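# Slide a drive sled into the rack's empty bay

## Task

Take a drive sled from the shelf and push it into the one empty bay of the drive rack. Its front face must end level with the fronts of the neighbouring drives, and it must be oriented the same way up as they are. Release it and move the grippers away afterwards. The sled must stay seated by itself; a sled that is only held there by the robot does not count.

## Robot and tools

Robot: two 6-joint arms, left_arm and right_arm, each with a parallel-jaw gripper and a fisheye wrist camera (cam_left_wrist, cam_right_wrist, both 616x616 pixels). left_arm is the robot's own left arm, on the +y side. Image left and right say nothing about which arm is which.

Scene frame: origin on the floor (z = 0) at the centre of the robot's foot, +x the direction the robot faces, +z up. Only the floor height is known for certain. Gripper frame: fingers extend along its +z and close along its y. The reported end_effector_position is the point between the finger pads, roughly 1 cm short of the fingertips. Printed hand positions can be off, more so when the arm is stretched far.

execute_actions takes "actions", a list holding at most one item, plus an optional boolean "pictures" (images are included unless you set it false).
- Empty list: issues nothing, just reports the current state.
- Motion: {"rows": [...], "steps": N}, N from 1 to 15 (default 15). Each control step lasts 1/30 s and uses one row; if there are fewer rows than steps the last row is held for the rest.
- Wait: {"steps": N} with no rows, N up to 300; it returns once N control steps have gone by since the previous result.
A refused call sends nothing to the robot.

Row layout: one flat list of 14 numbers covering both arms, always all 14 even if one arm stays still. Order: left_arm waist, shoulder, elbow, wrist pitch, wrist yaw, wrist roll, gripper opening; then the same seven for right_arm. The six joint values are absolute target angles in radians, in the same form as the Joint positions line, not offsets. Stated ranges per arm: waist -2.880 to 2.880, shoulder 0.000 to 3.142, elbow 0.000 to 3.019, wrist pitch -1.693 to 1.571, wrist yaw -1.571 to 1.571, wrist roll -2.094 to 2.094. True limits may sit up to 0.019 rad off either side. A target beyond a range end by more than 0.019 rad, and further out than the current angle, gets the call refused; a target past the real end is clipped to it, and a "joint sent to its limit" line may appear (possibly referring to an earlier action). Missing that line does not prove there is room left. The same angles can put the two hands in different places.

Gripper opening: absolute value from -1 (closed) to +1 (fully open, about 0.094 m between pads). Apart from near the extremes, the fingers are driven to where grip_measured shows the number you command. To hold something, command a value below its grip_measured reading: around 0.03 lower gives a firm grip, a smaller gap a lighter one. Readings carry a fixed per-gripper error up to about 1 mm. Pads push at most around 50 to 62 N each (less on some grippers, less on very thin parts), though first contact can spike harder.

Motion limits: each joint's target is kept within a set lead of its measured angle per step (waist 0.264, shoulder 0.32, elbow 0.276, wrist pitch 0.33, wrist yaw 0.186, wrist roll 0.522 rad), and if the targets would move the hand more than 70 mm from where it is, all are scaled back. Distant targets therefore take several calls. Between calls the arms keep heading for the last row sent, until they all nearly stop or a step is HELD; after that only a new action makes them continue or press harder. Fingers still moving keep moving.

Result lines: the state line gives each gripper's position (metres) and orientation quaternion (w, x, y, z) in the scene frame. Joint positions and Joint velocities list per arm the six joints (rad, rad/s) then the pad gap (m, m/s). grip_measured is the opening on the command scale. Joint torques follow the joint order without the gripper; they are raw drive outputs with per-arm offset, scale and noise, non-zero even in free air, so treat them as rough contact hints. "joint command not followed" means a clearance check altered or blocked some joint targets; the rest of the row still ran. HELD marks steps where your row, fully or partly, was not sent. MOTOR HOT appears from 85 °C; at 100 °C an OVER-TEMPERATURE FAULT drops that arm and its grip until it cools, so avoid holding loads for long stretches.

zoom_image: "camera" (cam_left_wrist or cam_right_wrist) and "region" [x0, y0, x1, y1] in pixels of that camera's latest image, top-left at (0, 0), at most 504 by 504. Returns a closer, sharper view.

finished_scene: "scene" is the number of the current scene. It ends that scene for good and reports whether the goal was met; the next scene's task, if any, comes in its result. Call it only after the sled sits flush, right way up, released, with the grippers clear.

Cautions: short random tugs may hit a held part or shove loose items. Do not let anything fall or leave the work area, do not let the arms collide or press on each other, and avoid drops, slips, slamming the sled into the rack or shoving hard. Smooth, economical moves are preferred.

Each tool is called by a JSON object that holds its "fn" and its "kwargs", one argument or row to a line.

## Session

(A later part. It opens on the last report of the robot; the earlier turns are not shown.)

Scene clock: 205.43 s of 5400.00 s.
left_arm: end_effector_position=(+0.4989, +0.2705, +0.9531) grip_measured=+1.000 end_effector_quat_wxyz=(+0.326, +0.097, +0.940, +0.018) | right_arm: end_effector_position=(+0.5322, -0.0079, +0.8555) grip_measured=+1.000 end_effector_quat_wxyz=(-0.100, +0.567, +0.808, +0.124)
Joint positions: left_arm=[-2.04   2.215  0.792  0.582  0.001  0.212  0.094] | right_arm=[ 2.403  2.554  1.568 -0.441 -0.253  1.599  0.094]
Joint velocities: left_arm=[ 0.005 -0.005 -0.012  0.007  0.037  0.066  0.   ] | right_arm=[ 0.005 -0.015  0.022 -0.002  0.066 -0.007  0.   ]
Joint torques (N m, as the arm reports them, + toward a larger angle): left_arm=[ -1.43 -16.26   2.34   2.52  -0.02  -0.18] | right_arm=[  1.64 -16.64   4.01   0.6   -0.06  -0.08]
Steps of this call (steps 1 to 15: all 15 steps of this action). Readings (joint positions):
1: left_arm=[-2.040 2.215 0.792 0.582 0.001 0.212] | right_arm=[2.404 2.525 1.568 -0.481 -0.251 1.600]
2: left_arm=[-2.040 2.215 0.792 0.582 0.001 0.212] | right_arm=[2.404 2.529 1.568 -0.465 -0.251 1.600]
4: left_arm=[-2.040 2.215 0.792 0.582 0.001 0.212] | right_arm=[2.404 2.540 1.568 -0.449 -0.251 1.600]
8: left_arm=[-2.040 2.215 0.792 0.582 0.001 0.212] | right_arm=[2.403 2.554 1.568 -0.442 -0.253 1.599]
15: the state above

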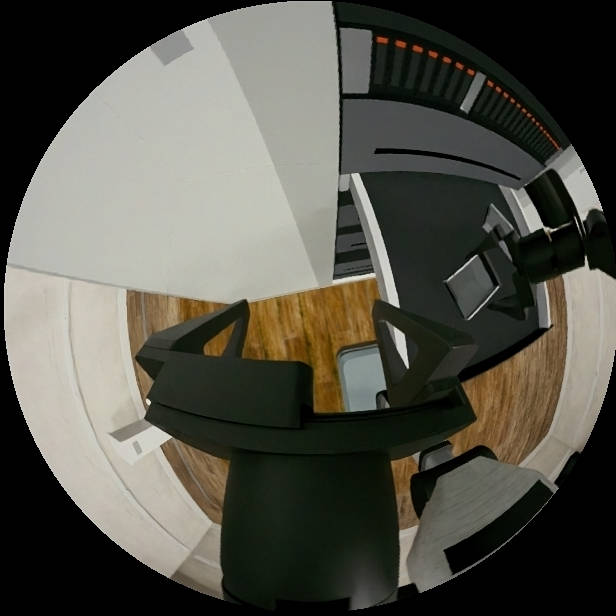

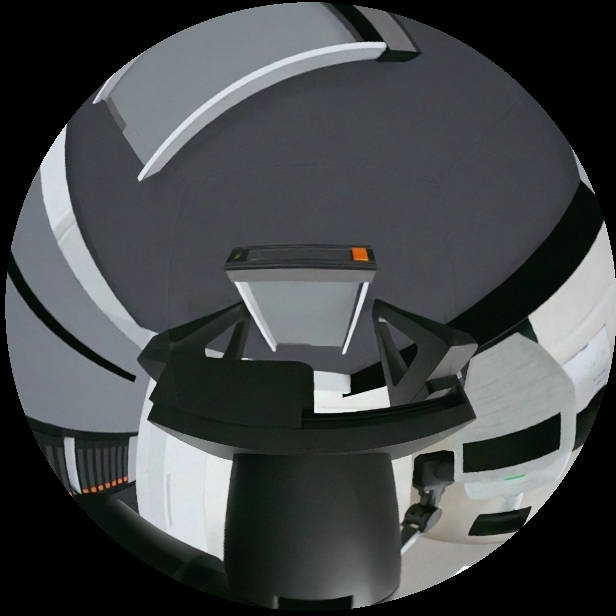

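{"fn": "execute_actions", "kwargs": {
  "actions": [
    {"rows":[[-2.05,2.2,0.8,0.6,0,0.2,1,2.40,2.52,1.60,-0.48,-0.25,1.59,1]],"steps":15}
  ],
  "pictures": false
}}

{"fn": "execute_actions", "kwargs": {
  "actions": [
    {"rows":[[-2.05,2.2,0.8,0.6,0,0.2,1,2.40,2.60,1.605,-0.465,-0.25,1.59,1]],"steps":15}
  ]
}}

Scene clock: 210.70 s of 5400.00 s.
left_arm: end_effector_position=(+0.4989, +0.2705, +0.9531) grip_measured=+1.000 end_effector_quat_wxyz=(+0.326, +0.097, +0.940, +0.018) | right_arm: end_effector_position=(+0.5401, -0.0060, +0.8755) grip_measured=+1.000 end_effector_quat_wxyz=(-0.099, +0.566, +0.808, +0.126)
Joint positions: left_arm=[-2.04   2.215  0.792  0.582  0.001  0.212  0.094] | right_arm=[ 2.403  2.519  1.569 -0.472 -0.253  1.599  0.094]
Joint velocities: left_arm=[ 0.005  0.005  0.002 -0.007 -0.066 -0.022  0.   ] | right_arm=[-0.015  0.005  0.002 -0.017 -0.007  0.022  0.   ]
Joint torques (N m, as the arm reports them, + toward a larger angle): left_arm=[ -1.46 -16.31   2.34   2.54  -0.01  -0.18] | right_arm=[  1.79 -18.92   7.71  -0.03  -0.07  -0.08]
Steps of this call (steps 1 to 15: the robot went on to your last target; steps 16 to 90: nothing new was sent; then 1.77 s passed at rest; steps 91 to 105: all 15 steps of this action). Readings (joint positions):
91: left_arm=[-2.040 2.215 0.792 0.582 0.001 0.212] | right_arm=[2.403 2.552 1.569 -0.447 -0.253 1.599]
92: left_arm=[-2.040 2.215 0.792 0.582 0.001 0.212] | right_arm=[2.403 2.549 1.569 -0.458 -0.253 1.599]
94: left_arm=[-2.040 2.215 0.792 0.582 0.001 0.212] | right_arm=[2.403 2.542 1.569 -0.468 -0.253 1.599]
98: left_arm=[-2.040 2.215 0.792 0.582 0.001 0.212] | right_arm=[2.403 2.526 1.569 -0.471 -0.253 1.599]
105: the state above

Scene clock: 211.20 s of 5400.00 s.
left_arm: end_effector_position=(+0.4989, +0.2705, +0.9531) grip_measured=+1.000 end_effector_quat_wxyz=(+0.326, +0.097, +0.940, +0.018) | right_arm: end_effector_position=(+0.5340, -0.0085, +0.8547) grip_measured=+1.000 end_effector_quat_wxyz=(-0.105, +0.569, +0.808, +0.117)
Joint positions: left_arm=[-2.04   2.215  0.792  0.582  0.001  0.212  0.094] | right_arm=[ 2.401  2.562  1.589 -0.469 -0.253  1.6    0.094]
Joint velocities: left_arm=[-0.005 -0.005 -0.002 -0.012  0.051 -0.022  0.   ] | right_arm=[ 0.005 -0.005  0.002  0.022 -0.051  0.037  0.   ]
Joint torques (N m, as the arm reports them, + toward a larger angle): left_arm=[ -1.59 -16.21   2.35   2.55  -0.01  -0.18] | right_arm=[  2.2  -16.08   6.21   0.51  -0.05  -0.09]
Steps of this call (steps 1 to 15: all 15 steps of this action). Readings (joint positions):
1: left_arm=[-2.040 2.215 0.792 0.582 0.001 0.212] | right_arm=[2.403 2.523 1.570 -0.472 -0.253 1.599]
2: left_arm=[-2.040 2.215 0.792 0.582 0.001 0.212] | right_arm=[2.403 2.529 1.576 -0.471 -0.253 1.599]
4: left_arm=[-2.040 2.215 0.792 0.582 0.001 0.212] | right_arm=[2.403 2.547 1.585 -0.470 -0.253 1.599]
8: left_arm=[-2.040 2.215 0.792 0.582 0.001 0.212] | right_arm=[2.401 2.562 1.589 -0.469 -0.253 1.600]
15: the state above

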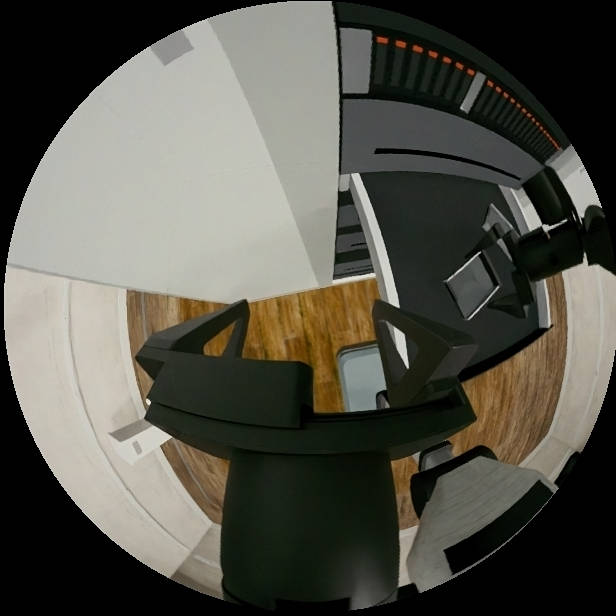

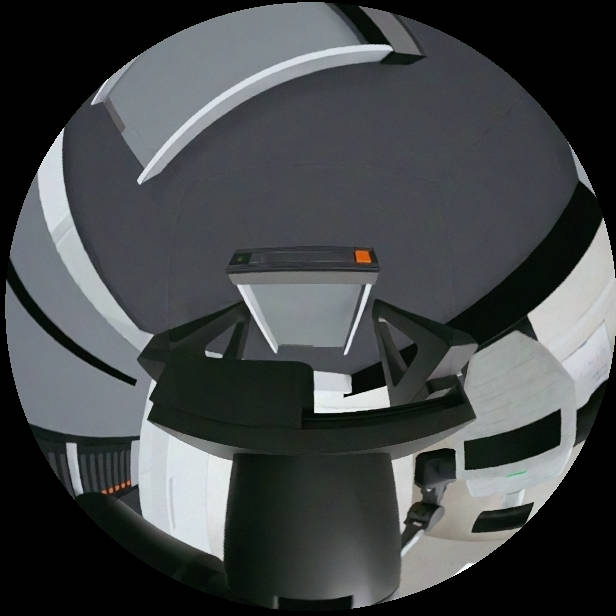

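{"fn": "execute_actions", "kwargs": {
  "actions": [
    {"rows":[[-2.05,2.2,0.8,0.6,0,0.2,1,2.40,2.555,1.605,-0.465,-0.25,1.59,0.8],[-2.05,2.2,0.8,0.6,0,0.2,1,2.40,2.555,1.605,-0.465,-0.25,1.59,0.7],[-2.05,2.2,0.8,0.6,0,0.2,1,2.40,2.555,1.605,-0.465,-0.25,1.59,0.6],[-2.05,2.2,0.8,0.6,0,0.2,1,2.40,2.555,1.605,-0.465,-0.25,1.59,0.5]],"steps":15}
  ]
}}

Scene clock: 215.97 s of 5400.00 s.
left_arm: end_effector_position=(+0.4989, +0.2705, +0.9531) grip_measured=+1.000 end_effector_quat_wxyz=(+0.326, +0.097, +0.940, +0.018) | right_arm: end_effector_position=(+0.5347, -0.0083, +0.8555) grip_measured=+0.568 end_effector_quat_wxyz=(-0.104, +0.568, +0.808, +0.118)
Joint positions: left_arm=[-2.04   2.215  0.792  0.582  0.001  0.212  0.094] | right_arm=[ 2.401  2.561  1.589 -0.469 -0.252  1.6    0.074]
Joint velocities: left_arm=[-0.005 -0.015 -0.012 -0.007 -0.051  0.022  0.   ] | right_arm=[-0.005 -0.005 -0.012 -0.007 -0.081  0.007 -0.   ]
Joint torques (N m, as the arm reports them, + toward a larger angle): left_arm=[ -1.48 -16.32   2.34   2.53  -0.02  -0.19] | right_arm=[  1.6  -19.83   6.27   0.4   -0.07  -0.08]
Steps of this call (steps 1 to 15: the robot went on to your last target; steps 16 to 90: nothing new was sent; then 1.27 s passed at rest; steps 91 to 105: all 15 steps of this action). Readings (joint positions):
91: left_arm=[-2.040 2.215 0.792 0.582 0.001 0.212] | right_arm=[2.401 2.562 1.589 -0.469 -0.253 1.600]
92: left_arm=[-2.040 2.215 0.792 0.582 0.001 0.212] | right_arm=[2.401 2.562 1.589 -0.469 -0.253 1.600]
94: left_arm=[-2.040 2.215 0.792 0.582 0.001 0.212] | right_arm=[2.401 2.561 1.589 -0.469 -0.252 1.600]
98: left_arm=[-2.040 2.215 0.792 0.582 0.001 0.212] | right_arm=[2.401 2.561 1.589 -0.469 -0.252 1.600]
105: the state above

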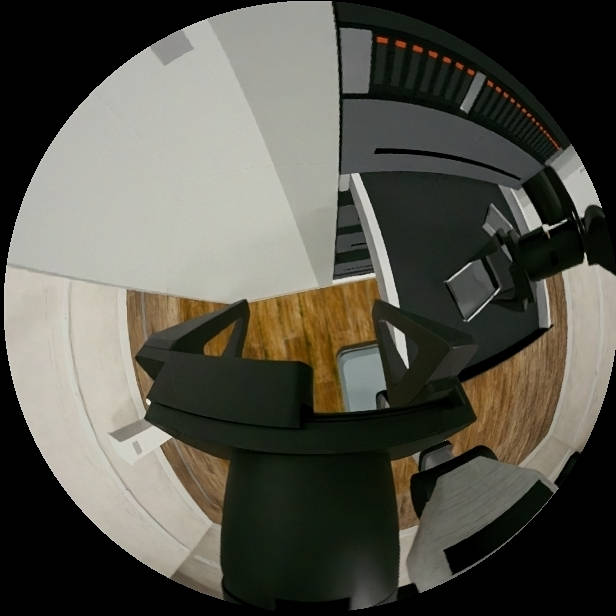

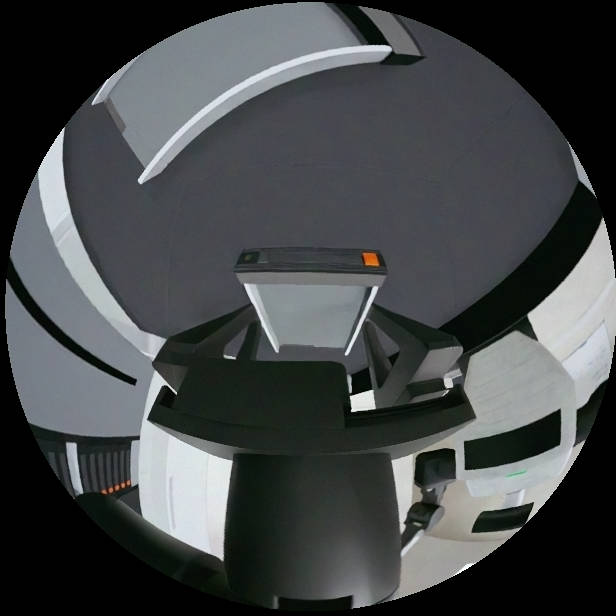

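{"fn": "execute_actions", "kwargs": {
  "actions": [
    {"rows":[[-2.05,2.2,0.8,0.6,0,0.2,1,2.40,2.5,1.58,-0.465,-0.25,1.59,0.535],[-2.05,2.2,0.8,0.6,0,0.2,1,2.40,2.45,1.55,-0.465,-0.25,1.59,0.535],[-2.05,2.2,0.8,0.6,0,0.2,1,2.40,2.4,1.5,-0.465,-0.25,1.59,0.535],[-2.05,2.2,0.8,0.6,0,0.2,1,2.40,2.3,1.3,-0.465,-0.25,1.59,0.535]],"steps":15}
  ],
  "pictures": false
}}

{"fn": "execute_actions", "kwargs": {
  "actions": [
    {"rows":[[-1.9,2.2,0.8,0.6,0,0.2,1,2.2,2.3,1.1,0.3,-0.4,1.0,0.535]],"steps":15}
  ],
  "pictures": false
}}

{"fn": "execute_actions", "kwargs": {
  "actions": [
    {"rows":[[-1.9,2.2,0.8,0.6,0,0.2,1,2.2,2.4,1.1,1.2,-0.8,-0.4,0.535]],"steps":15}
  ],
  "pictures": false
}}

{"fn": "execute_actions", "kwargs": {
  "actions": [
    {"rows":[[-1.9,2.2,0.8,0.6,0,0.2,1,2.2,2.55,1.2,1.39,-1.05,-1.57,0.535]],"steps":15}
  ],
  "pictures": false
}}

{"fn": "execute_actions", "kwargs": {
  "actions": [
    {"steps":45}
  ]
}}

Scene clock: 231.47 s of 5400.00 s.
left_arm: end_effector_position=(+0.4989, +0.2705, +0.9531) grip_measured=+1.000 end_effector_quat_wxyz=(+0.326, +0.097, +0.940, +0.018) | right_arm: end_effector_position=(+0.4850, -0.0331, +0.9513) grip_measured=+0.568 end_effector_quat_wxyz=(-0.104, +0.568, +0.808, +0.116)
Joint positions: left_arm=[-2.04   2.215  0.792  0.582  0.001  0.212  0.094] | right_arm=[ 2.401  2.272  1.295 -0.467 -0.25   1.599  0.074]
Joint velocities: left_arm=[ 0.005 -0.005 -0.027 -0.002 -0.051 -0.022  0.   ] | right_arm=[-0.005  0.093 -0.007 -0.002 -0.007 -0.081  0.   ]
Joint torques (N m, as the arm reports them, + toward a larger angle): left_arm=[ -1.48 -16.32   2.33   2.54  -0.02  -0.18] | right_arm=[  1.67 -14.69   5.37   0.22  -0.16  -0.05]
Steps of this call (steps 1 to 15: the robot went on to your last target; steps 16 to 90: nothing new was sent; then 12.00 s passed at rest; steps 91 to 105: all 15 steps of this action). Readings (joint positions):
91: left_arm=[-2.040 2.215 0.792 0.582 0.001 0.212] | right_arm=[2.401 2.558 1.588 -0.469 -0.252 1.600]
92: left_arm=[-2.040 2.215 0.792 0.582 0.001 0.212] | right_arm=[2.401 2.550 1.580 -0.469 -0.251 1.600]
94: left_arm=[-2.040 2.215 0.792 0.582 0.001 0.212] | right_arm=[2.401 2.499 1.513 -0.460 -0.250 1.599]
98: left_arm=[-2.040 2.215 0.792 0.582 0.001 0.212] | right_arm=[2.401 2.319 1.303 -0.472 -0.250 1.599]
105: the state above

Scene clock: 231.97 s of 5400.00 s.
left_arm: end_effector_position=(+0.4934, +0.3489, +0.9509) grip_measured=+1.000 end_effector_quat_wxyz=(+0.321, +0.027, +0.945, +0.047) | right_arm: end_effector_position=(+0.5629, -0.1304, +0.9447) grip_measured=+0.569 end_effector_quat_wxyz=(+0.124, +0.365, +0.862, +0.329)
Joint positions: left_arm=[-1.891  2.215  0.792  0.582 -0.001  0.211  0.094] | right_arm=[ 2.166  2.307  1.097  0.285 -0.394  1.039  0.074]
Joint velocities: left_arm=[-0.063  0.015  0.007  0.002 -0.022 -0.022  0.   ] | right_arm=[ 0.21  -0.015  0.007  0.037  0.066 -0.198 -0.001]
Joint torques (N m, as the arm reports them, + toward a larger angle): left_arm=[ -0.77 -16.15   2.29   2.54   0.05  -0.16] | right_arm=[  3.65 -16.38   3.85   1.74  -0.44  -0.15]
Steps of this call (steps 1 to 15: all 15 steps of this action). Readings (joint positions):
1: left_arm=[-2.031 2.215 0.792 0.582 0.004 0.212] | right_arm=[2.392 2.273 1.276 -0.418 -0.298 1.546]
2: left_arm=[-2.015 2.215 0.792 0.582 0.005 0.212] | right_arm=[2.381 2.271 1.244 -0.340 -0.341 1.481]
4: left_arm=[-1.959 2.215 0.792 0.582 0.004 0.212] | right_arm=[2.336 2.273 1.175 -0.176 -0.383 1.351]
8: left_arm=[-1.878 2.215 0.792 0.582 -0.001 0.211] | right_arm=[2.209 2.306 1.097 0.186 -0.396 1.151]
15: the state above

Scene clock: 232.47 s of 5400.00 s.
left_arm: end_effector_position=(+0.4937, +0.3474, +0.9510) grip_measured=+1.000 end_effector_quat_wxyz=(+0.321, +0.028, +0.945, +0.047) | right_arm: end_effector_position=(+0.5928, -0.0480, +1.0672) grip_measured=+0.570 end_effector_quat_wxyz=(-0.607, +0.375, -0.638, -0.290)
Joint positions: left_arm=[-1.894  2.215  0.792  0.582 -0.001  0.211  0.094] | right_arm=[ 2.206  2.4    1.095  1.182 -0.797 -0.245  0.074]
Joint velocities: left_arm=[-0.005 -0.005 -0.007 -0.007 -0.007 -0.037  0.   ] | right_arm=[-0.005  0.005 -0.002  0.012  0.022 -0.974  0.   ]
Joint torques (N m, as the arm reports them, + toward a larger angle): left_arm=[ -1.09 -16.26   2.33   2.51   0.05  -0.16] | right_arm=[  0.93 -16.84   3.61   2.21  -0.31  -0.05]
Steps of this call (steps 1 to 15: all 15 steps of this action). Readings (joint positions):
1: left_arm=[-1.892 2.215 0.792 0.582 -0.001 0.211] | right_arm=[2.169 2.317 1.094 0.352 -0.485 0.954]
2: left_arm=[-1.893 2.215 0.792 0.582 -0.001 0.211] | right_arm=[2.173 2.336 1.093 0.463 -0.591 0.854]
4: left_arm=[-1.894 2.215 0.792 0.582 -0.001 0.211] | right_arm=[2.185 2.375 1.095 0.683 -0.756 0.654]
8: left_arm=[-1.894 2.215 0.792 0.582 -0.001 0.211] | right_arm=[2.206 2.415 1.095 1.070 -0.796 0.255]
15: the state above

Scene clock: 232.97 s of 5400.00 s.
left_arm: end_effector_position=(+0.4937, +0.3474, +0.9510) grip_measured=+1.000 end_effector_quat_wxyz=(+0.321, +0.028, +0.945, +0.047) | right_arm: end_effector_position=(+0.5586, -0.0281, +1.0312) grip_measured=+0.570 end_effector_quat_wxyz=(-0.707, +0.678, -0.192, +0.056)
Joint positions: left_arm=[-1.894  2.215  0.792  0.582 -0.001  0.211  0.094] | right_arm=[ 2.203  2.565  1.192  1.371 -1.048 -1.447  0.074]
Joint velocities: left_arm=[ 0.005 -0.005  0.007 -0.002  0.037 -0.037  0.   ] | right_arm=[-0.005 -0.024 -0.002  0.027  0.022 -0.769 -0.   ]
Joint torques (N m, as the arm reports them, + toward a larger angle): left_arm=[ -1.14 -16.2    2.3    2.56   0.04  -0.16] | right_arm=[  1.22 -17.83   2.99   2.04  -0.2    0.02]
Steps of this call (steps 1 to 15: all 15 steps of this action). Readings (joint positions):
1: left_arm=[-1.894 2.215 0.792 0.582 -0.001 0.211] | right_arm=[2.203 2.415 1.109 1.223 -0.890 -0.334]
2: left_arm=[-1.894 2.215 0.792 0.582 -0.001 0.211] | right_arm=[2.202 2.440 1.136 1.288 -0.984 -0.434]
4: left_arm=[-1.894 2.215 0.792 0.582 -0.001 0.211] | right_arm=[2.203 2.492 1.181 1.349 -1.038 -0.634]
8: left_arm=[-1.894 2.215 0.792 0.582 -0.001 0.211] | right_arm=[2.203 2.554 1.192 1.365 -1.048 -1.032]
15: the state above

Scene clock: 234.47 s of 5400.00 s.
left_arm: end_effector_position=(+0.4937, +0.3474, +0.9510) grip_measured=+1.000 end_effector_quat_wxyz=(+0.321, +0.028, +0.945, +0.047) | right_arm: end_effector_position=(+0.5589, -0.0280, +1.0321) grip_measured=+0.570 end_effector_quat_wxyz=(+0.703, -0.687, +0.154, -0.096)
Joint positions: left_arm=[-1.894  2.215  0.792  0.582 -0.001  0.211  0.094] | right_arm=[ 2.203  2.564  1.192  1.372 -1.048 -1.558  0.074]
Joint velocities: left_arm=[-0.005 -0.005  0.007 -0.002 -0.022  0.007  0.   ] | right_arm=[-0.015 -0.005  0.002 -0.007 -0.007  0.051 -0.002]
Joint torques (N m, as the arm reports them, + toward a larger angle): left_arm=[ -1.   -16.23   2.34   2.5    0.05  -0.17] | right_arm=[  1.18 -17.47   3.05   2.2   -0.18   0.01]
Steps of this call (steps 1 to 30: the robot went on to your last target; steps 31 to 45: nothing new was sent). Readings (joint positions):
1: left_arm=[-1.894 2.215 0.792 0.582 -0.001 0.211] | right_arm=[2.203 2.564 1.192 1.372 -1.048 -1.469]
2: left_arm=[-1.894 2.215 0.792 0.582 -0.001 0.211] | right_arm=[2.203 2.564 1.192 1.372 -1.048 -1.487]
4: left_arm=[-1.894 2.215 0.792 0.582 -0.001 0.211] | right_arm=[2.203 2.564 1.192 1.372 -1.048 -1.513]
8: left_arm=[-1.894 2.215 0.792 0.582 -0.001 0.211] | right_arm=[2.203 2.564 1.192 1.372 -1.048 -1.540]
45: the state above
All arms were judged still, so your last target was given up. Only a new action makes them travel on or press farther. Fingers that are still opening or closing keep moving.

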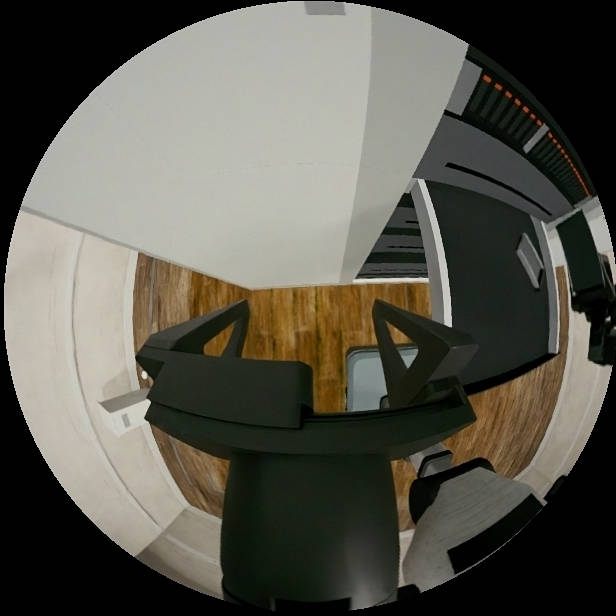

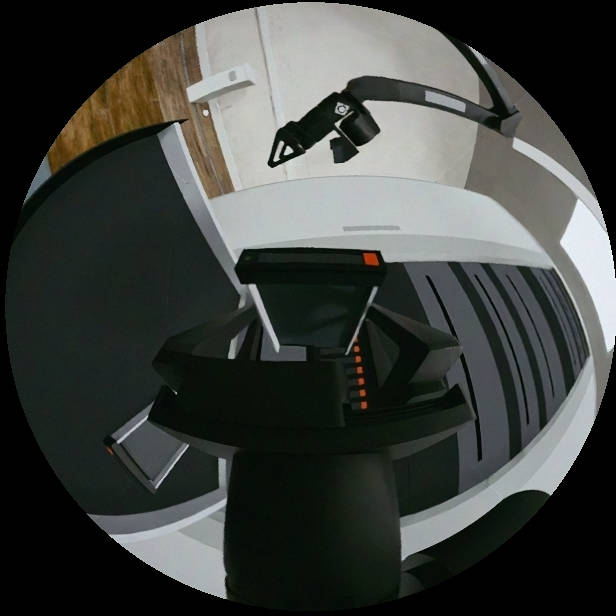

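{"fn": "execute_actions", "kwargs": {
  "actions": [
    {"rows":[[-1.9,2.5,0.75,1.5,0,0,-1,2.203,2.564,1.192,1.372,-1.19,-1.63,0.535]],"steps":15}
  ],
  "pictures": false
}}

{"fn": "execute_actions", "kwargs": {
  "actions": [
    {"rows":[[-2.27,2.5,0.75,1.55,0,0,-1,2.203,2.564,1.192,1.372,-1.19,-1.63,0.535]],"steps":15}
  ],
  "pictures": false
}}

{"fn": "execute_actions", "kwargs": {
  "actions": [
    {"steps":30}
  ]
}}

Scene clock: 259.17 s of 5400.00 s.
left_arm: end_effector_position=(+0.4949, +0.3479, +0.9648) grip_measured=-0.982 end_effector_quat_wxyz=(+0.561, -0.057, +0.825, +0.037) | right_arm: end_effector_position=(+0.5366, -0.0215, +1.0342) grip_measured=+0.570 end_effector_quat_wxyz=(-0.710, +0.696, -0.084, +0.069)
Joint positions: left_arm=[-1.894  2.527  0.743  1.474 -0.001  0.021  0.001] | right_arm=[ 2.202  2.563  1.193  1.372 -1.187 -1.616  0.074]
Joint velocities: left_arm=[-0.005 -0.269  0.076  0.105  0.022 -0.051 -0.002] | right_arm=[ 0.015 -0.005 -0.017  0.022  0.007  0.051 -0.001]
Joint torques (N m, as the arm reports them, + toward a larger angle): left_arm=[ -1.15 -15.14  -0.18   2.89   0.03  -0.16] | right_arm=[  1.63 -16.74   2.23   1.31  -0.22  -0.02]
Steps of this call (steps 1 to 90: nothing new was sent; then 21.20 s passed at rest; steps 91 to 105: all 15 steps of this action). Readings (joint positions):
91: left_arm=[-1.894 2.230 0.788 0.629 -0.001 0.190] | right_arm=[2.202 2.564 1.194 1.372 -1.115 -1.568]
92: left_arm=[-1.894 2.260 0.787 0.711 -0.001 0.166] | right_arm=[2.201 2.563 1.194 1.372 -1.163 -1.578]
94: left_arm=[-1.894 2.355 0.786 0.909 -0.001 0.116] | right_arm=[2.202 2.563 1.193 1.372 -1.185 -1.592]
98: left_arm=[-1.894 2.538 0.757 1.314 -0.001 0.055] | right_arm=[2.202 2.563 1.193 1.372 -1.187 -1.608]
105: the state above

Scene clock: 259.67 s of 5400.00 s.
left_arm: end_effector_position=(+0.4933, +0.1303, +0.9940) grip_measured=-0.982 end_effector_quat_wxyz=(+0.592, +0.101, +0.794, -0.097) | right_arm: end_effector_position=(+0.5366, -0.0215, +1.0342) grip_measured=+0.570 end_effector_quat_wxyz=(-0.710, +0.696, -0.083, +0.070)
Joint positions: left_arm=[-2.307  2.512  0.751  1.529  0.004  0.015  0.001] | right_arm=[ 2.202  2.563  1.193  1.372 -1.187 -1.618  0.074]
Joint velocities: left_arm=[ 0.22  -0.015  0.017 -0.007  0.007 -0.051  0.   ] | right_arm=[-0.015 -0.015 -0.012 -0.012  0.007 -0.037 -0.   ]
Joint torques (N m, as the arm reports them, + toward a larger angle): left_arm=[  1.28 -15.45  -0.17   3.13  -0.17  -0.18] | right_arm=[  1.63 -15.67   2.09   1.25  -0.23   0.  ]
Steps of this call (steps 1 to 15: all 15 steps of this action). Readings (joint positions):
1: left_arm=[-1.904 2.520 0.745 1.481 -0.005 0.020] | right_arm=[2.202 2.563 1.193 1.372 -1.187 -1.616]
2: left_arm=[-1.923 2.515 0.746 1.490 -0.006 0.019] | right_arm=[2.202 2.563 1.193 1.372 -1.187 -1.616]
4: left_arm=[-1.994 2.512 0.749 1.502 -0.006 0.019] | right_arm=[2.202 2.563 1.193 1.372 -1.187 -1.617]
8: left_arm=[-2.185 2.512 0.751 1.517 -0.004 0.017] | right_arm=[2.202 2.563 1.193 1.372 -1.187 -1.617]
15: the state above

Scene clock: 260.67 s of 5400.00 s.
left_arm: end_effector_position=(+0.4982, +0.1493, +0.9931) grip_measured=-0.982 end_effector_quat_wxyz=(+0.593, +0.085, +0.796, -0.085) | right_arm: end_effector_position=(+0.5366, -0.0215, +1.0342) grip_measured=+0.570 end_effector_quat_wxyz=(-0.710, +0.696, -0.083, +0.070)
Joint positions: left_arm=[-2.271  2.512  0.751  1.529  0.002  0.012  0.001] | right_arm=[ 2.202  2.563  1.193  1.372 -1.187 -1.618  0.074]
Joint velocities: left_arm=[ 0.005 -0.015 -0.007  0.002 -0.022 -0.007 -0.   ] | right_arm=[-0.005 -0.005  0.012 -0.027  0.022 -0.022 -0.001]
Joint torques (N m, as the arm reports them, + toward a larger angle): left_arm=[ -0.75 -15.37  -0.21   3.13  -0.09  -0.17] | right_arm=[  1.53 -16.14   2.22   1.32  -0.23   0.  ]
Steps of this call (steps 1 to 30: the robot went on to your last target). Readings (joint positions):
1: left_arm=[-2.299 2.512 0.751 1.529 0.004 0.015] | right_arm=[2.202 2.563 1.193 1.372 -1.187 -1.618]
2: left_arm=[-2.290 2.512 0.751 1.529 0.003 0.014] | right_arm=[2.202 2.563 1.193 1.372 -1.187 -1.618]
4: left_arm=[-2.276 2.512 0.751 1.529 0.002 0.013] | right_arm=[2.202 2.563 1.193 1.372 -1.187 -1.618]
8: left_arm=[-2.271 2.512 0.751 1.529 0.002 0.013] | right_arm=[2.202 2.563 1.193 1.372 -1.187 -1.618]
30: the state above
All arms were judged still, so your last target was given up. Only a new action makes them travel on or press farther. Fingers that are still opening or closing keep moving.

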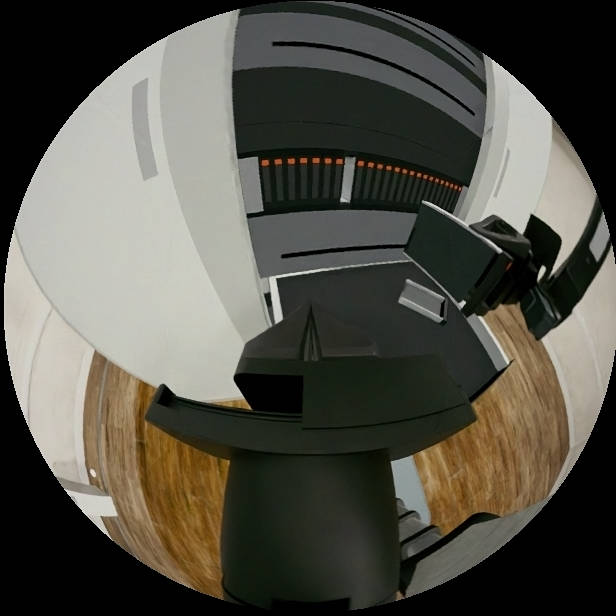

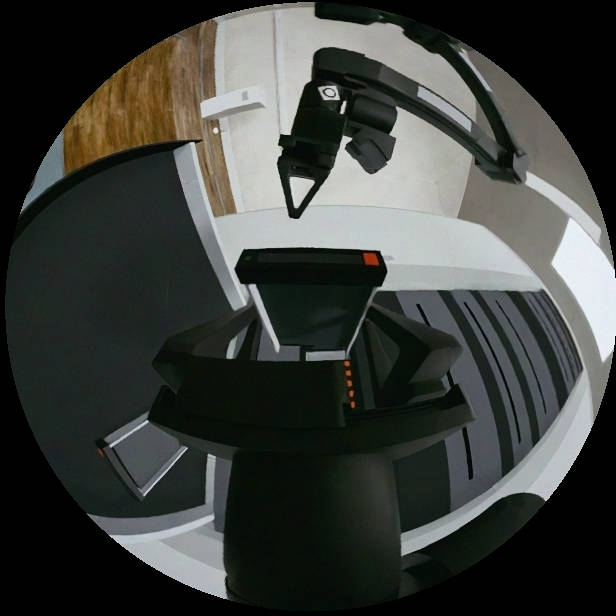

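{"fn": "execute_actions", "kwargs": {
  "actions": [
    {"rows":[[-2.2,2.5,0.75,1.55,0,0,-1,2.27,2.60,1.28,1.32,-1.12,-1.63,0.535],[-2.2,2.5,0.75,1.55,0,0,-1,2.27,2.60,1.28,1.32,-1.12,-1.63,0.535],[-2.2,2.5,0.75,1.55,0,0,-1,2.27,2.60,1.28,1.32,-1.12,-1.63,0.535],[-2.2,2.5,0.75,1.55,0,0,-1,2.27,2.60,1.28,1.32,-1.12,-1.63,0.535],[-2.2,2.5,0.75,1.55,0,0,-1,2.27,2.60,1.28,1.32,-1.12,-1.63,0.535],[-2.2,2.5,0.75,1.55,0,0,-1,2.335,2.65,1.39,1.25,-1.06,-1.63,0.535]],"steps":15}
  ]
}}

Scene clock: 274.43 s of 5400.00 s.
left_arm: end_effector_position=(+0.5062, +0.1892, +0.9913) grip_measured=-0.982 end_effector_quat_wxyz=(+0.595, +0.056, +0.800, -0.061) | right_arm: end_effector_position=(+0.5598, +0.0749, +1.0184) grip_measured=+0.570 end_effector_quat_wxyz=(-0.711, +0.697, -0.076, +0.058)
Joint positions: left_arm=[-2.195  2.512  0.751  1.529  0.001  0.012  0.001] | right_arm=[ 2.357  2.638  1.378  1.254 -1.06  -1.619  0.074]
Joint velocities: left_arm=[-0.015 -0.005  0.007  0.007  0.007  0.022 -0.001] | right_arm=[ 0.005  0.005 -0.002 -0.007 -0.007 -0.095  0.   ]
Joint torques (N m, as the arm reports them, + toward a larger angle): left_arm=[ -1.36 -15.41  -0.22   3.1   -0.06  -0.16] | right_arm=[  0.01 -16.76   4.55   1.26  -0.15   0.01]
Steps of this call (steps 1 to 90: nothing new was sent; then 10.27 s passed at rest; steps 91 to 105: all 15 steps of this action). Readings (joint positions):
91: left_arm=[-2.266 2.512 0.751 1.529 0.002 0.012] | right_arm=[2.206 2.565 1.198 1.363 -1.158 -1.618]
92: left_arm=[-2.258 2.512 0.751 1.529 0.002 0.012] | right_arm=[2.212 2.571 1.213 1.349 -1.136 -1.618]
94: left_arm=[-2.232 2.512 0.751 1.529 0.002 0.012] | right_arm=[2.230 2.584 1.248 1.332 -1.122 -1.618]
98: left_arm=[-2.196 2.512 0.751 1.529 0.001 0.012] | right_arm=[2.287 2.618 1.334 1.275 -1.065 -1.619]
105: the state above

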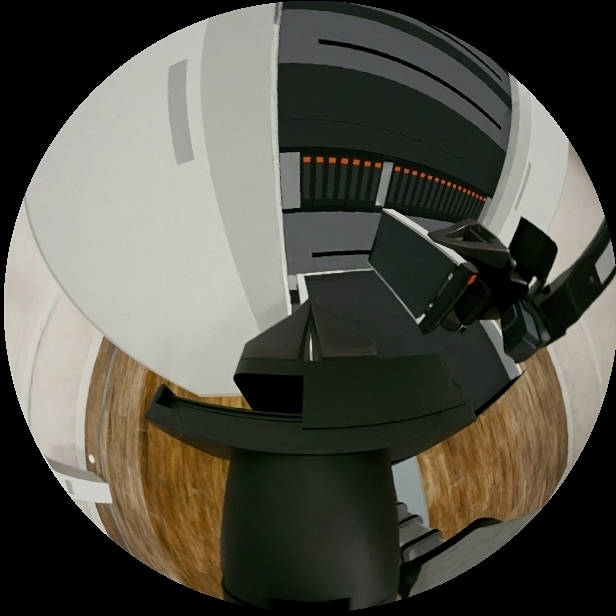

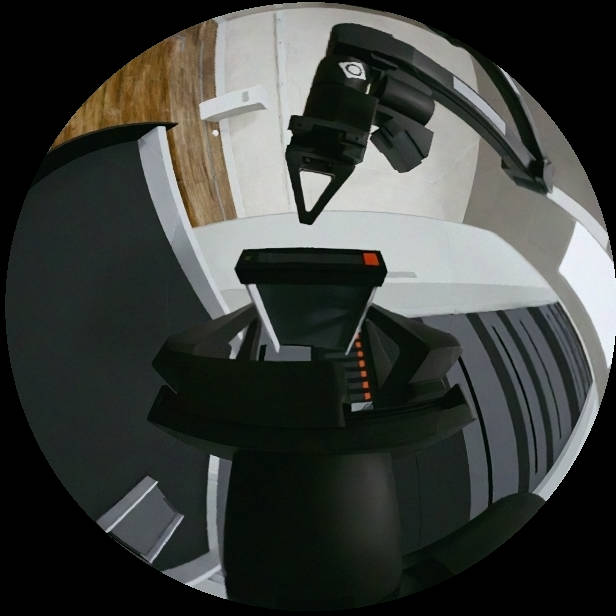

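{"fn": "execute_actions", "kwargs": {
  "actions": [
    {"rows":[[-2.3,2.66,0.88,1.55,0,0,-1,2.335,2.65,1.39,1.25,-1.06,-1.63,0.535],[-2.3,2.66,0.88,1.55,0,0,-1,2.335,2.65,1.39,1.25,-1.06,-1.63,0.535],[-2.3,2.66,0.88,1.55,0,0,-1,2.335,2.65,1.39,1.25,-1.06,-1.63,0.535],[-2.3,2.66,0.88,1.55,0,0,-1,2.335,2.65,1.39,1.25,-1.06,-1.63,0.535],[-2.3,2.66,0.88,1.55,0,0,-1,2.335,2.65,1.39,1.25,-1.06,-1.63,0.535],[-2.42,2.66,0.88,1.55,0,0,-1,2.335,2.65,1.39,1.25,-1.06,-1.63,0.535]],"steps":15}
  ]
}}

Scene clock: 287.30 s of 5400.00 s.
left_arm: end_effector_position=(+0.4718, +0.0560, +0.9346) grip_measured=-0.982 end_effector_quat_wxyz=(+0.576, +0.152, +0.791, -0.139) | right_arm: end_effector_position=(+0.5650, +0.0663, +1.0178) grip_measured=+0.570 end_effector_quat_wxyz=(-0.710, +0.697, -0.081, +0.064)
Joint positions: left_arm=[-2.445  2.679  0.881  1.542  0.001  0.01   0.001] | right_arm=[ 2.342  2.638  1.378  1.254 -1.059 -1.619  0.074]
Joint velocities: left_arm=[ 0.122 -0.005 -0.017 -0.017 -0.007 -0.007 -0.001] | right_arm=[-0.015 -0.005  0.007  0.022  0.037  0.022 -0.001]
Joint torques (N m, as the arm reports them, + toward a larger angle): left_arm=[  0.49 -16.78  -0.36   2.52  -0.06  -0.15] | right_arm=[  1.04 -17.22   4.43   1.18  -0.12   0.02]
Steps of this call (steps 1 to 30: the robot went on to your last target; steps 31 to 90: nothing new was sent; then 9.37 s passed at rest; steps 91 to 105: all 15 steps of this action). Readings (joint positions):
91: left_arm=[-2.201 2.523 0.764 1.534 -0.001 0.011] | right_arm=[2.342 2.638 1.378 1.254 -1.059 -1.619]
92: left_arm=[-2.214 2.547 0.796 1.541 -0.002 0.011] | right_arm=[2.342 2.638 1.378 1.254 -1.059 -1.619]
94: left_arm=[-2.253 2.610 0.866 1.542 -0.002 0.011] | right_arm=[2.342 2.638 1.378 1.254 -1.059 -1.619]
98: left_arm=[-2.359 2.675 0.886 1.542 -0.003 0.010] | right_arm=[2.342 2.638 1.378 1.254 -1.059 -1.619]
105: the state above

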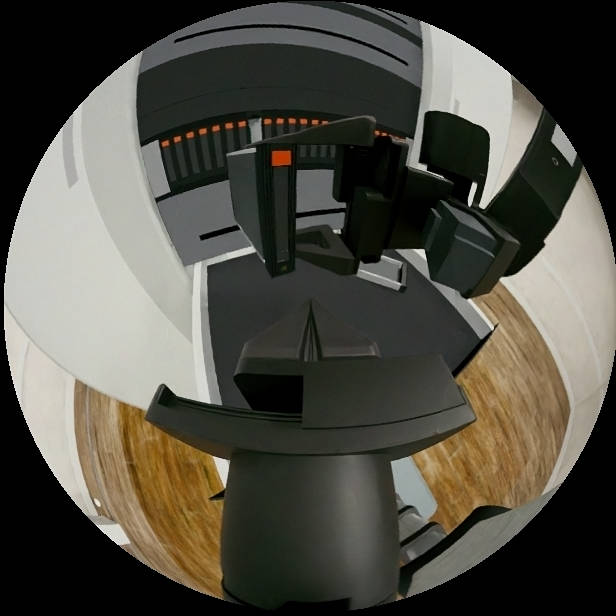

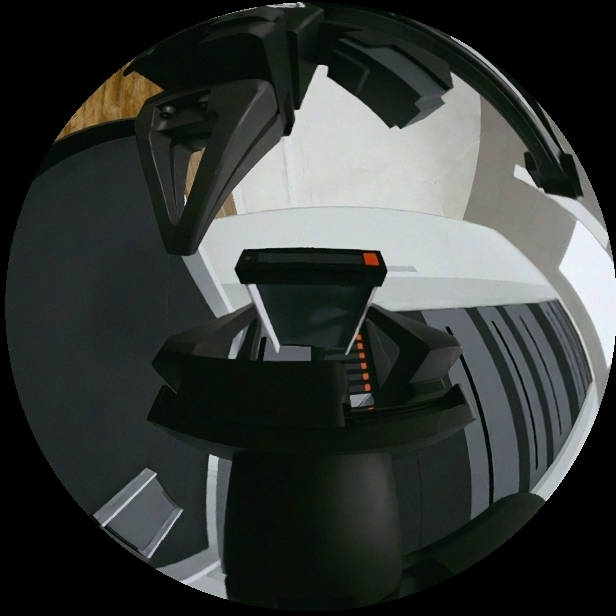

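{"fn": "execute_actions", "kwargs": {
  "actions": [
    {"rows":[[-2.47,2.62,0.88,1.55,-0.4,0,-1,2.335,2.65,1.39,1.25,-1.06,-1.63,0.535]],"steps":15}
  ]
}}

Scene clock: 292.93 s of 5400.00 s.
left_arm: end_effector_position=(+0.4992, +0.1084, +0.9596) grip_measured=-0.983 end_effector_quat_wxyz=(+0.611, +0.034, +0.791, +0.008) | right_arm: end_effector_position=(+0.5650, +0.0663, +1.0178) grip_measured=+0.570 end_effector_quat_wxyz=(-0.710, +0.697, -0.081, +0.064)
Joint positions: left_arm=[-2.462  2.631  0.881  1.542 -0.397  0.01   0.001] | right_arm=[ 2.342  2.638  1.378  1.254 -1.059 -1.619  0.074]
Joint velocities: left_arm=[-0.005 -0.005 -0.007  0.002  0.037  0.022  0.001] | right_arm=[ 0.015 -0.005  0.012 -0.002 -0.037 -0.066  0.   ]
Joint torques (N m, as the arm reports them, + toward a larger angle): left_arm=[ -1.91 -16.17  -0.03   2.46  -0.21  -0.15] | right_arm=[  1.17 -17.18   4.4    1.23  -0.13   0.  ]
Steps of this call (steps 1 to 30: the robot went on to your last target; steps 31 to 90: nothing new was sent; then 2.13 s passed at rest; steps 91 to 105: all 15 steps of this action). Readings (joint positions):
91: left_arm=[-2.432 2.677 0.881 1.542 -0.094 0.010] | right_arm=[2.342 2.638 1.378 1.254 -1.059 -1.619]
92: left_arm=[-2.438 2.673 0.881 1.542 -0.200 0.010] | right_arm=[2.342 2.638 1.378 1.254 -1.059 -1.619]
94: left_arm=[-2.451 2.659 0.881 1.542 -0.361 0.010] | right_arm=[2.342 2.638 1.378 1.254 -1.059 -1.619]
98: left_arm=[-2.462 2.635 0.881 1.542 -0.396 0.010] | right_arm=[2.342 2.638 1.378 1.254 -1.059 -1.619]
105: the state above

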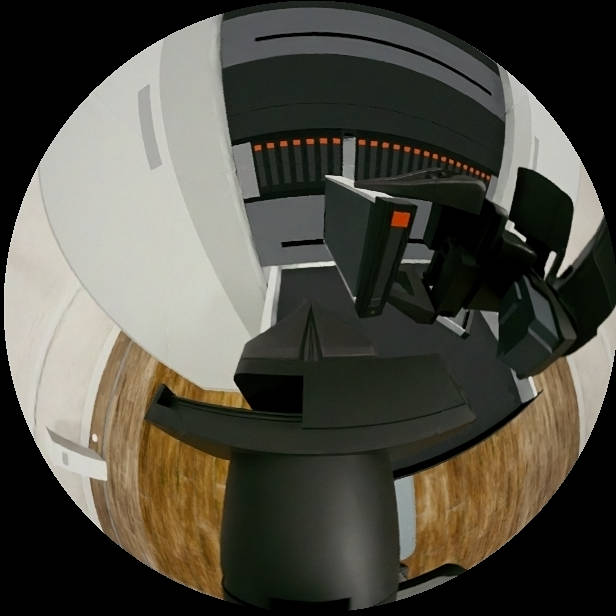

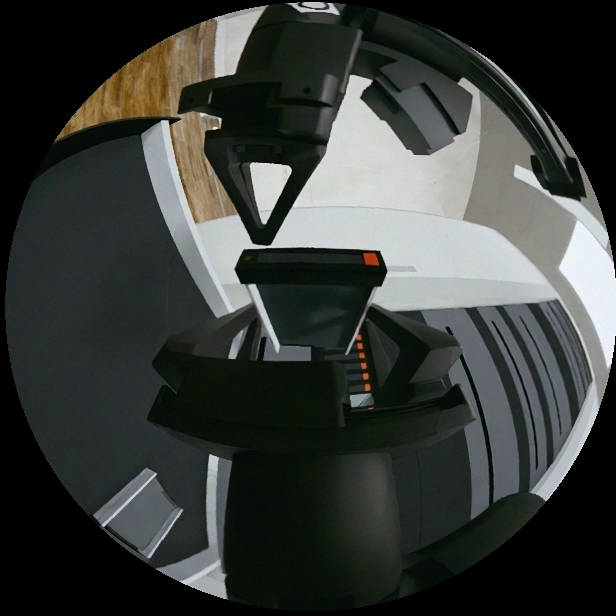

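{"fn": "execute_actions", "kwargs": {
  "actions": [
    {"rows":[[-2.50,2.62,0.80,1.55,-0.45,0,-1,2.335,2.65,1.39,1.25,-1.06,-1.63,0.535],[-2.50,2.62,0.80,1.55,-0.45,0,-1,2.335,2.65,1.39,1.25,-1.06,-1.63,0.535],[-2.50,2.62,0.80,1.55,-0.45,0,-1,2.335,2.65,1.39,1.25,-1.06,-1.63,0.535],[-2.50,2.62,0.80,1.55,-0.45,0,-1,2.335,2.65,1.39,1.25,-1.06,-1.63,0.535],[-2.60,2.62,0.80,1.55,-0.53,0,-1,2.335,2.65,1.39,1.25,-1.06,-1.63,0.535]],"steps":15}
  ]
}}

Scene clock: 307.67 s of 5400.00 s.
left_arm: end_effector_position=(+0.4418, +0.0716, +0.9574) grip_measured=-0.983 end_effector_quat_wxyz=(+0.589, +0.066, +0.805, +0.023) | right_arm: end_effector_position=(+0.5650, +0.0663, +1.0178) grip_measured=+0.570 end_effector_quat_wxyz=(-0.710, +0.697, -0.081, +0.064)
Joint positions: left_arm=[-2.614  2.627  0.798  1.542 -0.527  0.01   0.001] | right_arm=[ 2.342  2.638  1.378  1.254 -1.059 -1.619  0.074]
Joint velocities: left_arm=[ 0.054 -0.015 -0.017 -0.012  0.007 -0.022  0.   ] | right_arm=[ 0.005 -0.005  0.012  0.012  0.007 -0.051  0.001]
Joint torques (N m, as the arm reports them, + toward a larger angle): left_arm=[ -0.32 -15.09  -0.41   2.41  -0.27  -0.15] | right_arm=[  1.09 -17.2    4.38   1.24  -0.13   0.  ]
Steps of this call (steps 1 to 15: the robot went on to your last target; steps 16 to 90: nothing new was sent; then 11.23 s passed at rest; steps 91 to 105: all 15 steps of this action). Readings (joint positions):
91: left_arm=[-2.465 2.630 0.874 1.542 -0.423 0.010] | right_arm=[2.342 2.638 1.378 1.254 -1.059 -1.619]
92: left_arm=[-2.469 2.628 0.860 1.542 -0.438 0.010] | right_arm=[2.342 2.638 1.378 1.254 -1.059 -1.619]
94: left_arm=[-2.479 2.627 0.825 1.542 -0.446 0.010] | right_arm=[2.342 2.638 1.378 1.254 -1.059 -1.619]
98: left_arm=[-2.560 2.627 0.797 1.542 -0.526 0.010] | right_arm=[2.342 2.638 1.378 1.254 -1.059 -1.619]
105: the state above

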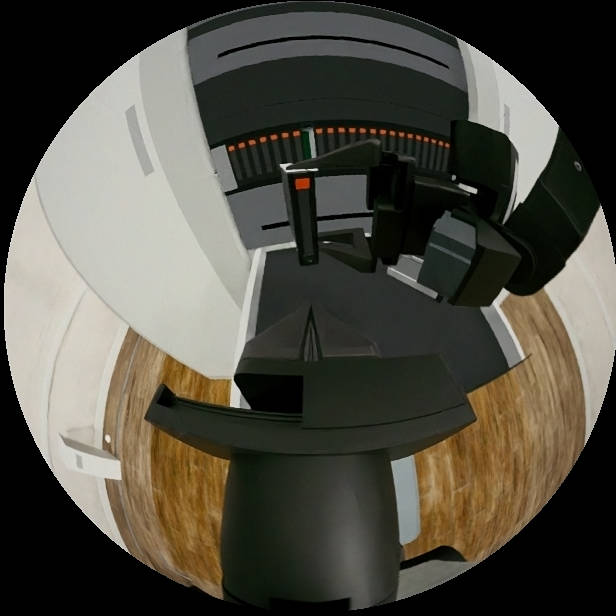

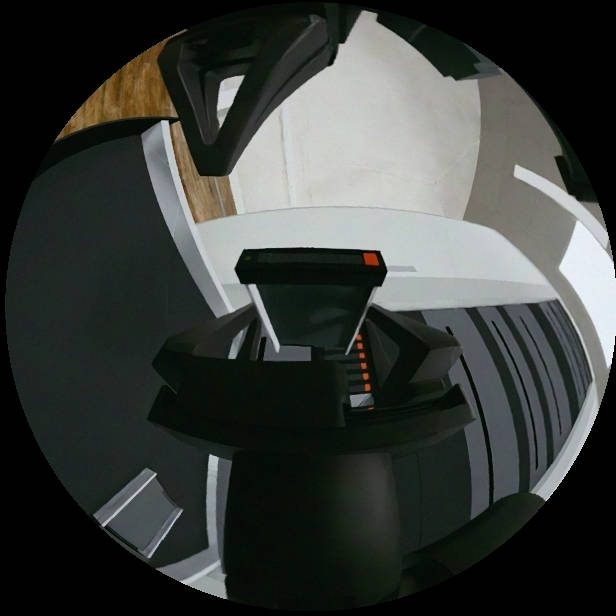

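{"fn": "zoom_image", "kwargs": {
  "camera": "cam_left_wrist",
  "region": [230,110,400,280]
}}

Region (230, 110, 400, 280) of cam_left_wrist's 616x616 image, scaled by 2.965, with more detail than that image has.

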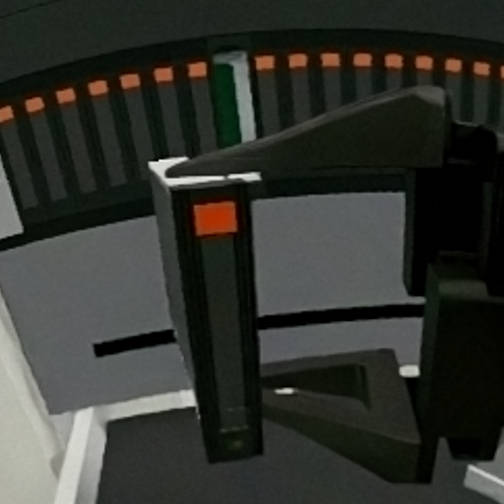

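{"fn": "execute_actions", "kwargs": {
  "actions": [
    {"rows":[[-2.60,2.62,0.75,1.55,-0.53,0,-1,2.335,2.63,1.27,1.35,-1.06,-1.63,0.535],[-2.60,2.62,0.75,1.55,-0.53,0,-1,2.335,2.63,1.27,1.35,-1.06,-1.63,0.535],[-2.60,2.62,0.75,1.55,-0.53,0,-1,2.335,2.63,1.27,1.35,-1.06,-1.63,0.535],[-2.60,2.62,0.75,1.55,-0.53,0,-1,2.335,2.63,1.27,1.35,-1.06,-1.63,0.535],[-2.60,2.62,0.75,1.55,-0.53,0,-1,2.335,2.63,1.27,1.35,-1.06,-1.63,0.535],[-2.60,2.62,0.75,1.55,-0.53,0,-1,2.37,2.63,1.27,1.35,-0.83,-1.63,0.535]],"steps":15}
  ]
}}

{"fn": "zoom_image", "kwargs": {
  "camera": "cam_left_wrist",
  "region": [230,110,400,280]
}}

Scene clock: 333.03 s of 5400.00 s.
left_arm: end_effector_position=(+0.4264, +0.0844, +0.9534) grip_measured=-0.983 end_effector_quat_wxyz=(+0.573, +0.073, +0.816, +0.032) | right_arm: end_effector_position=(+0.5550, +0.0536, +1.0024) grip_measured=+0.570 end_effector_quat_wxyz=(+0.688, -0.696, +0.164, -0.124)
Joint positions: left_arm=[-2.609  2.627  0.753  1.542 -0.527  0.01   0.001] | right_arm=[ 2.362  2.634  1.263  1.331 -0.833 -1.619  0.074]
Joint velocities: left_arm=[-0.005  0.005 -0.012  0.002  0.007 -0.051  0.   ] | right_arm=[ 0.005 -0.015 -0.027  0.007  0.022 -0.051 -0.   ]
Joint torques (N m, as the arm reports them, + toward a larger angle): left_arm=[ -0.26 -14.44  -0.93   2.46  -0.24  -0.16] | right_arm=[  1.66 -17.34   3.21   2.33  -0.04   0.02]
Steps of this call (steps 1 to 15: the robot went on to your last target; steps 16 to 90: nothing new was sent; then 21.87 s passed at rest; steps 91 to 105: all 15 steps of this action). Readings (joint positions):
91: left_arm=[-2.609 2.627 0.795 1.542 -0.527 0.010] | right_arm=[2.342 2.637 1.366 1.270 -1.055 -1.619]
92: left_arm=[-2.609 2.627 0.788 1.542 -0.527 0.010] | right_arm=[2.342 2.631 1.341 1.295 -1.055 -1.619]
94: left_arm=[-2.609 2.627 0.770 1.542 -0.527 0.010] | right_arm=[2.342 2.624 1.293 1.323 -1.059 -1.619]
98: left_arm=[-2.609 2.627 0.753 1.542 -0.527 0.010] | right_arm=[2.351 2.634 1.263 1.330 -0.850 -1.619]
105: the state above

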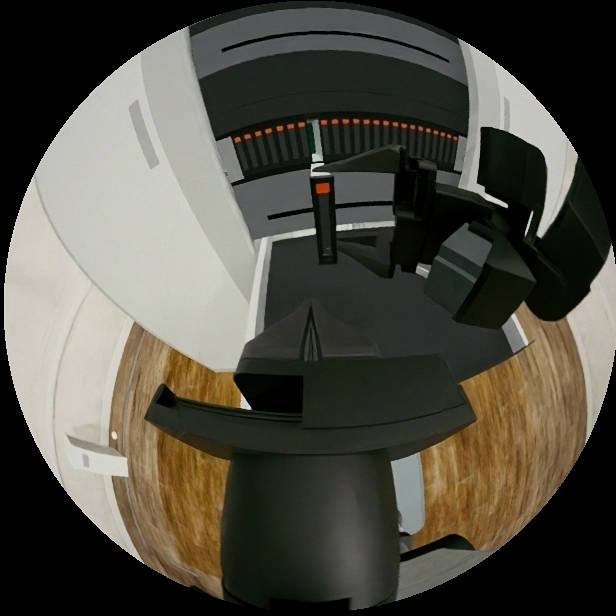

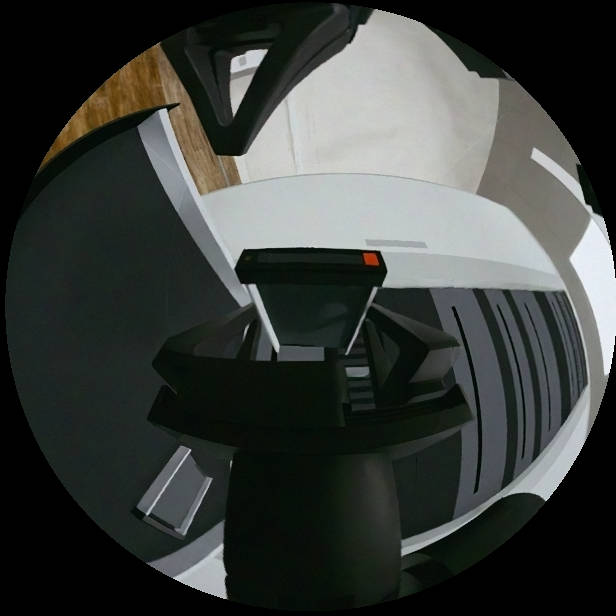

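Region (230, 110, 400, 280) of cam_left_wrist's 616x616 image, scaled by 2.965, with more detail than that image has.

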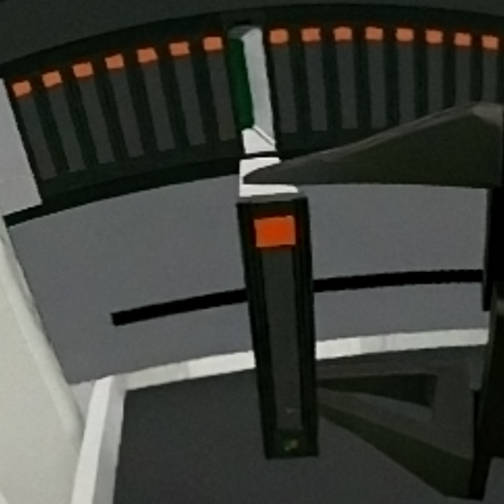

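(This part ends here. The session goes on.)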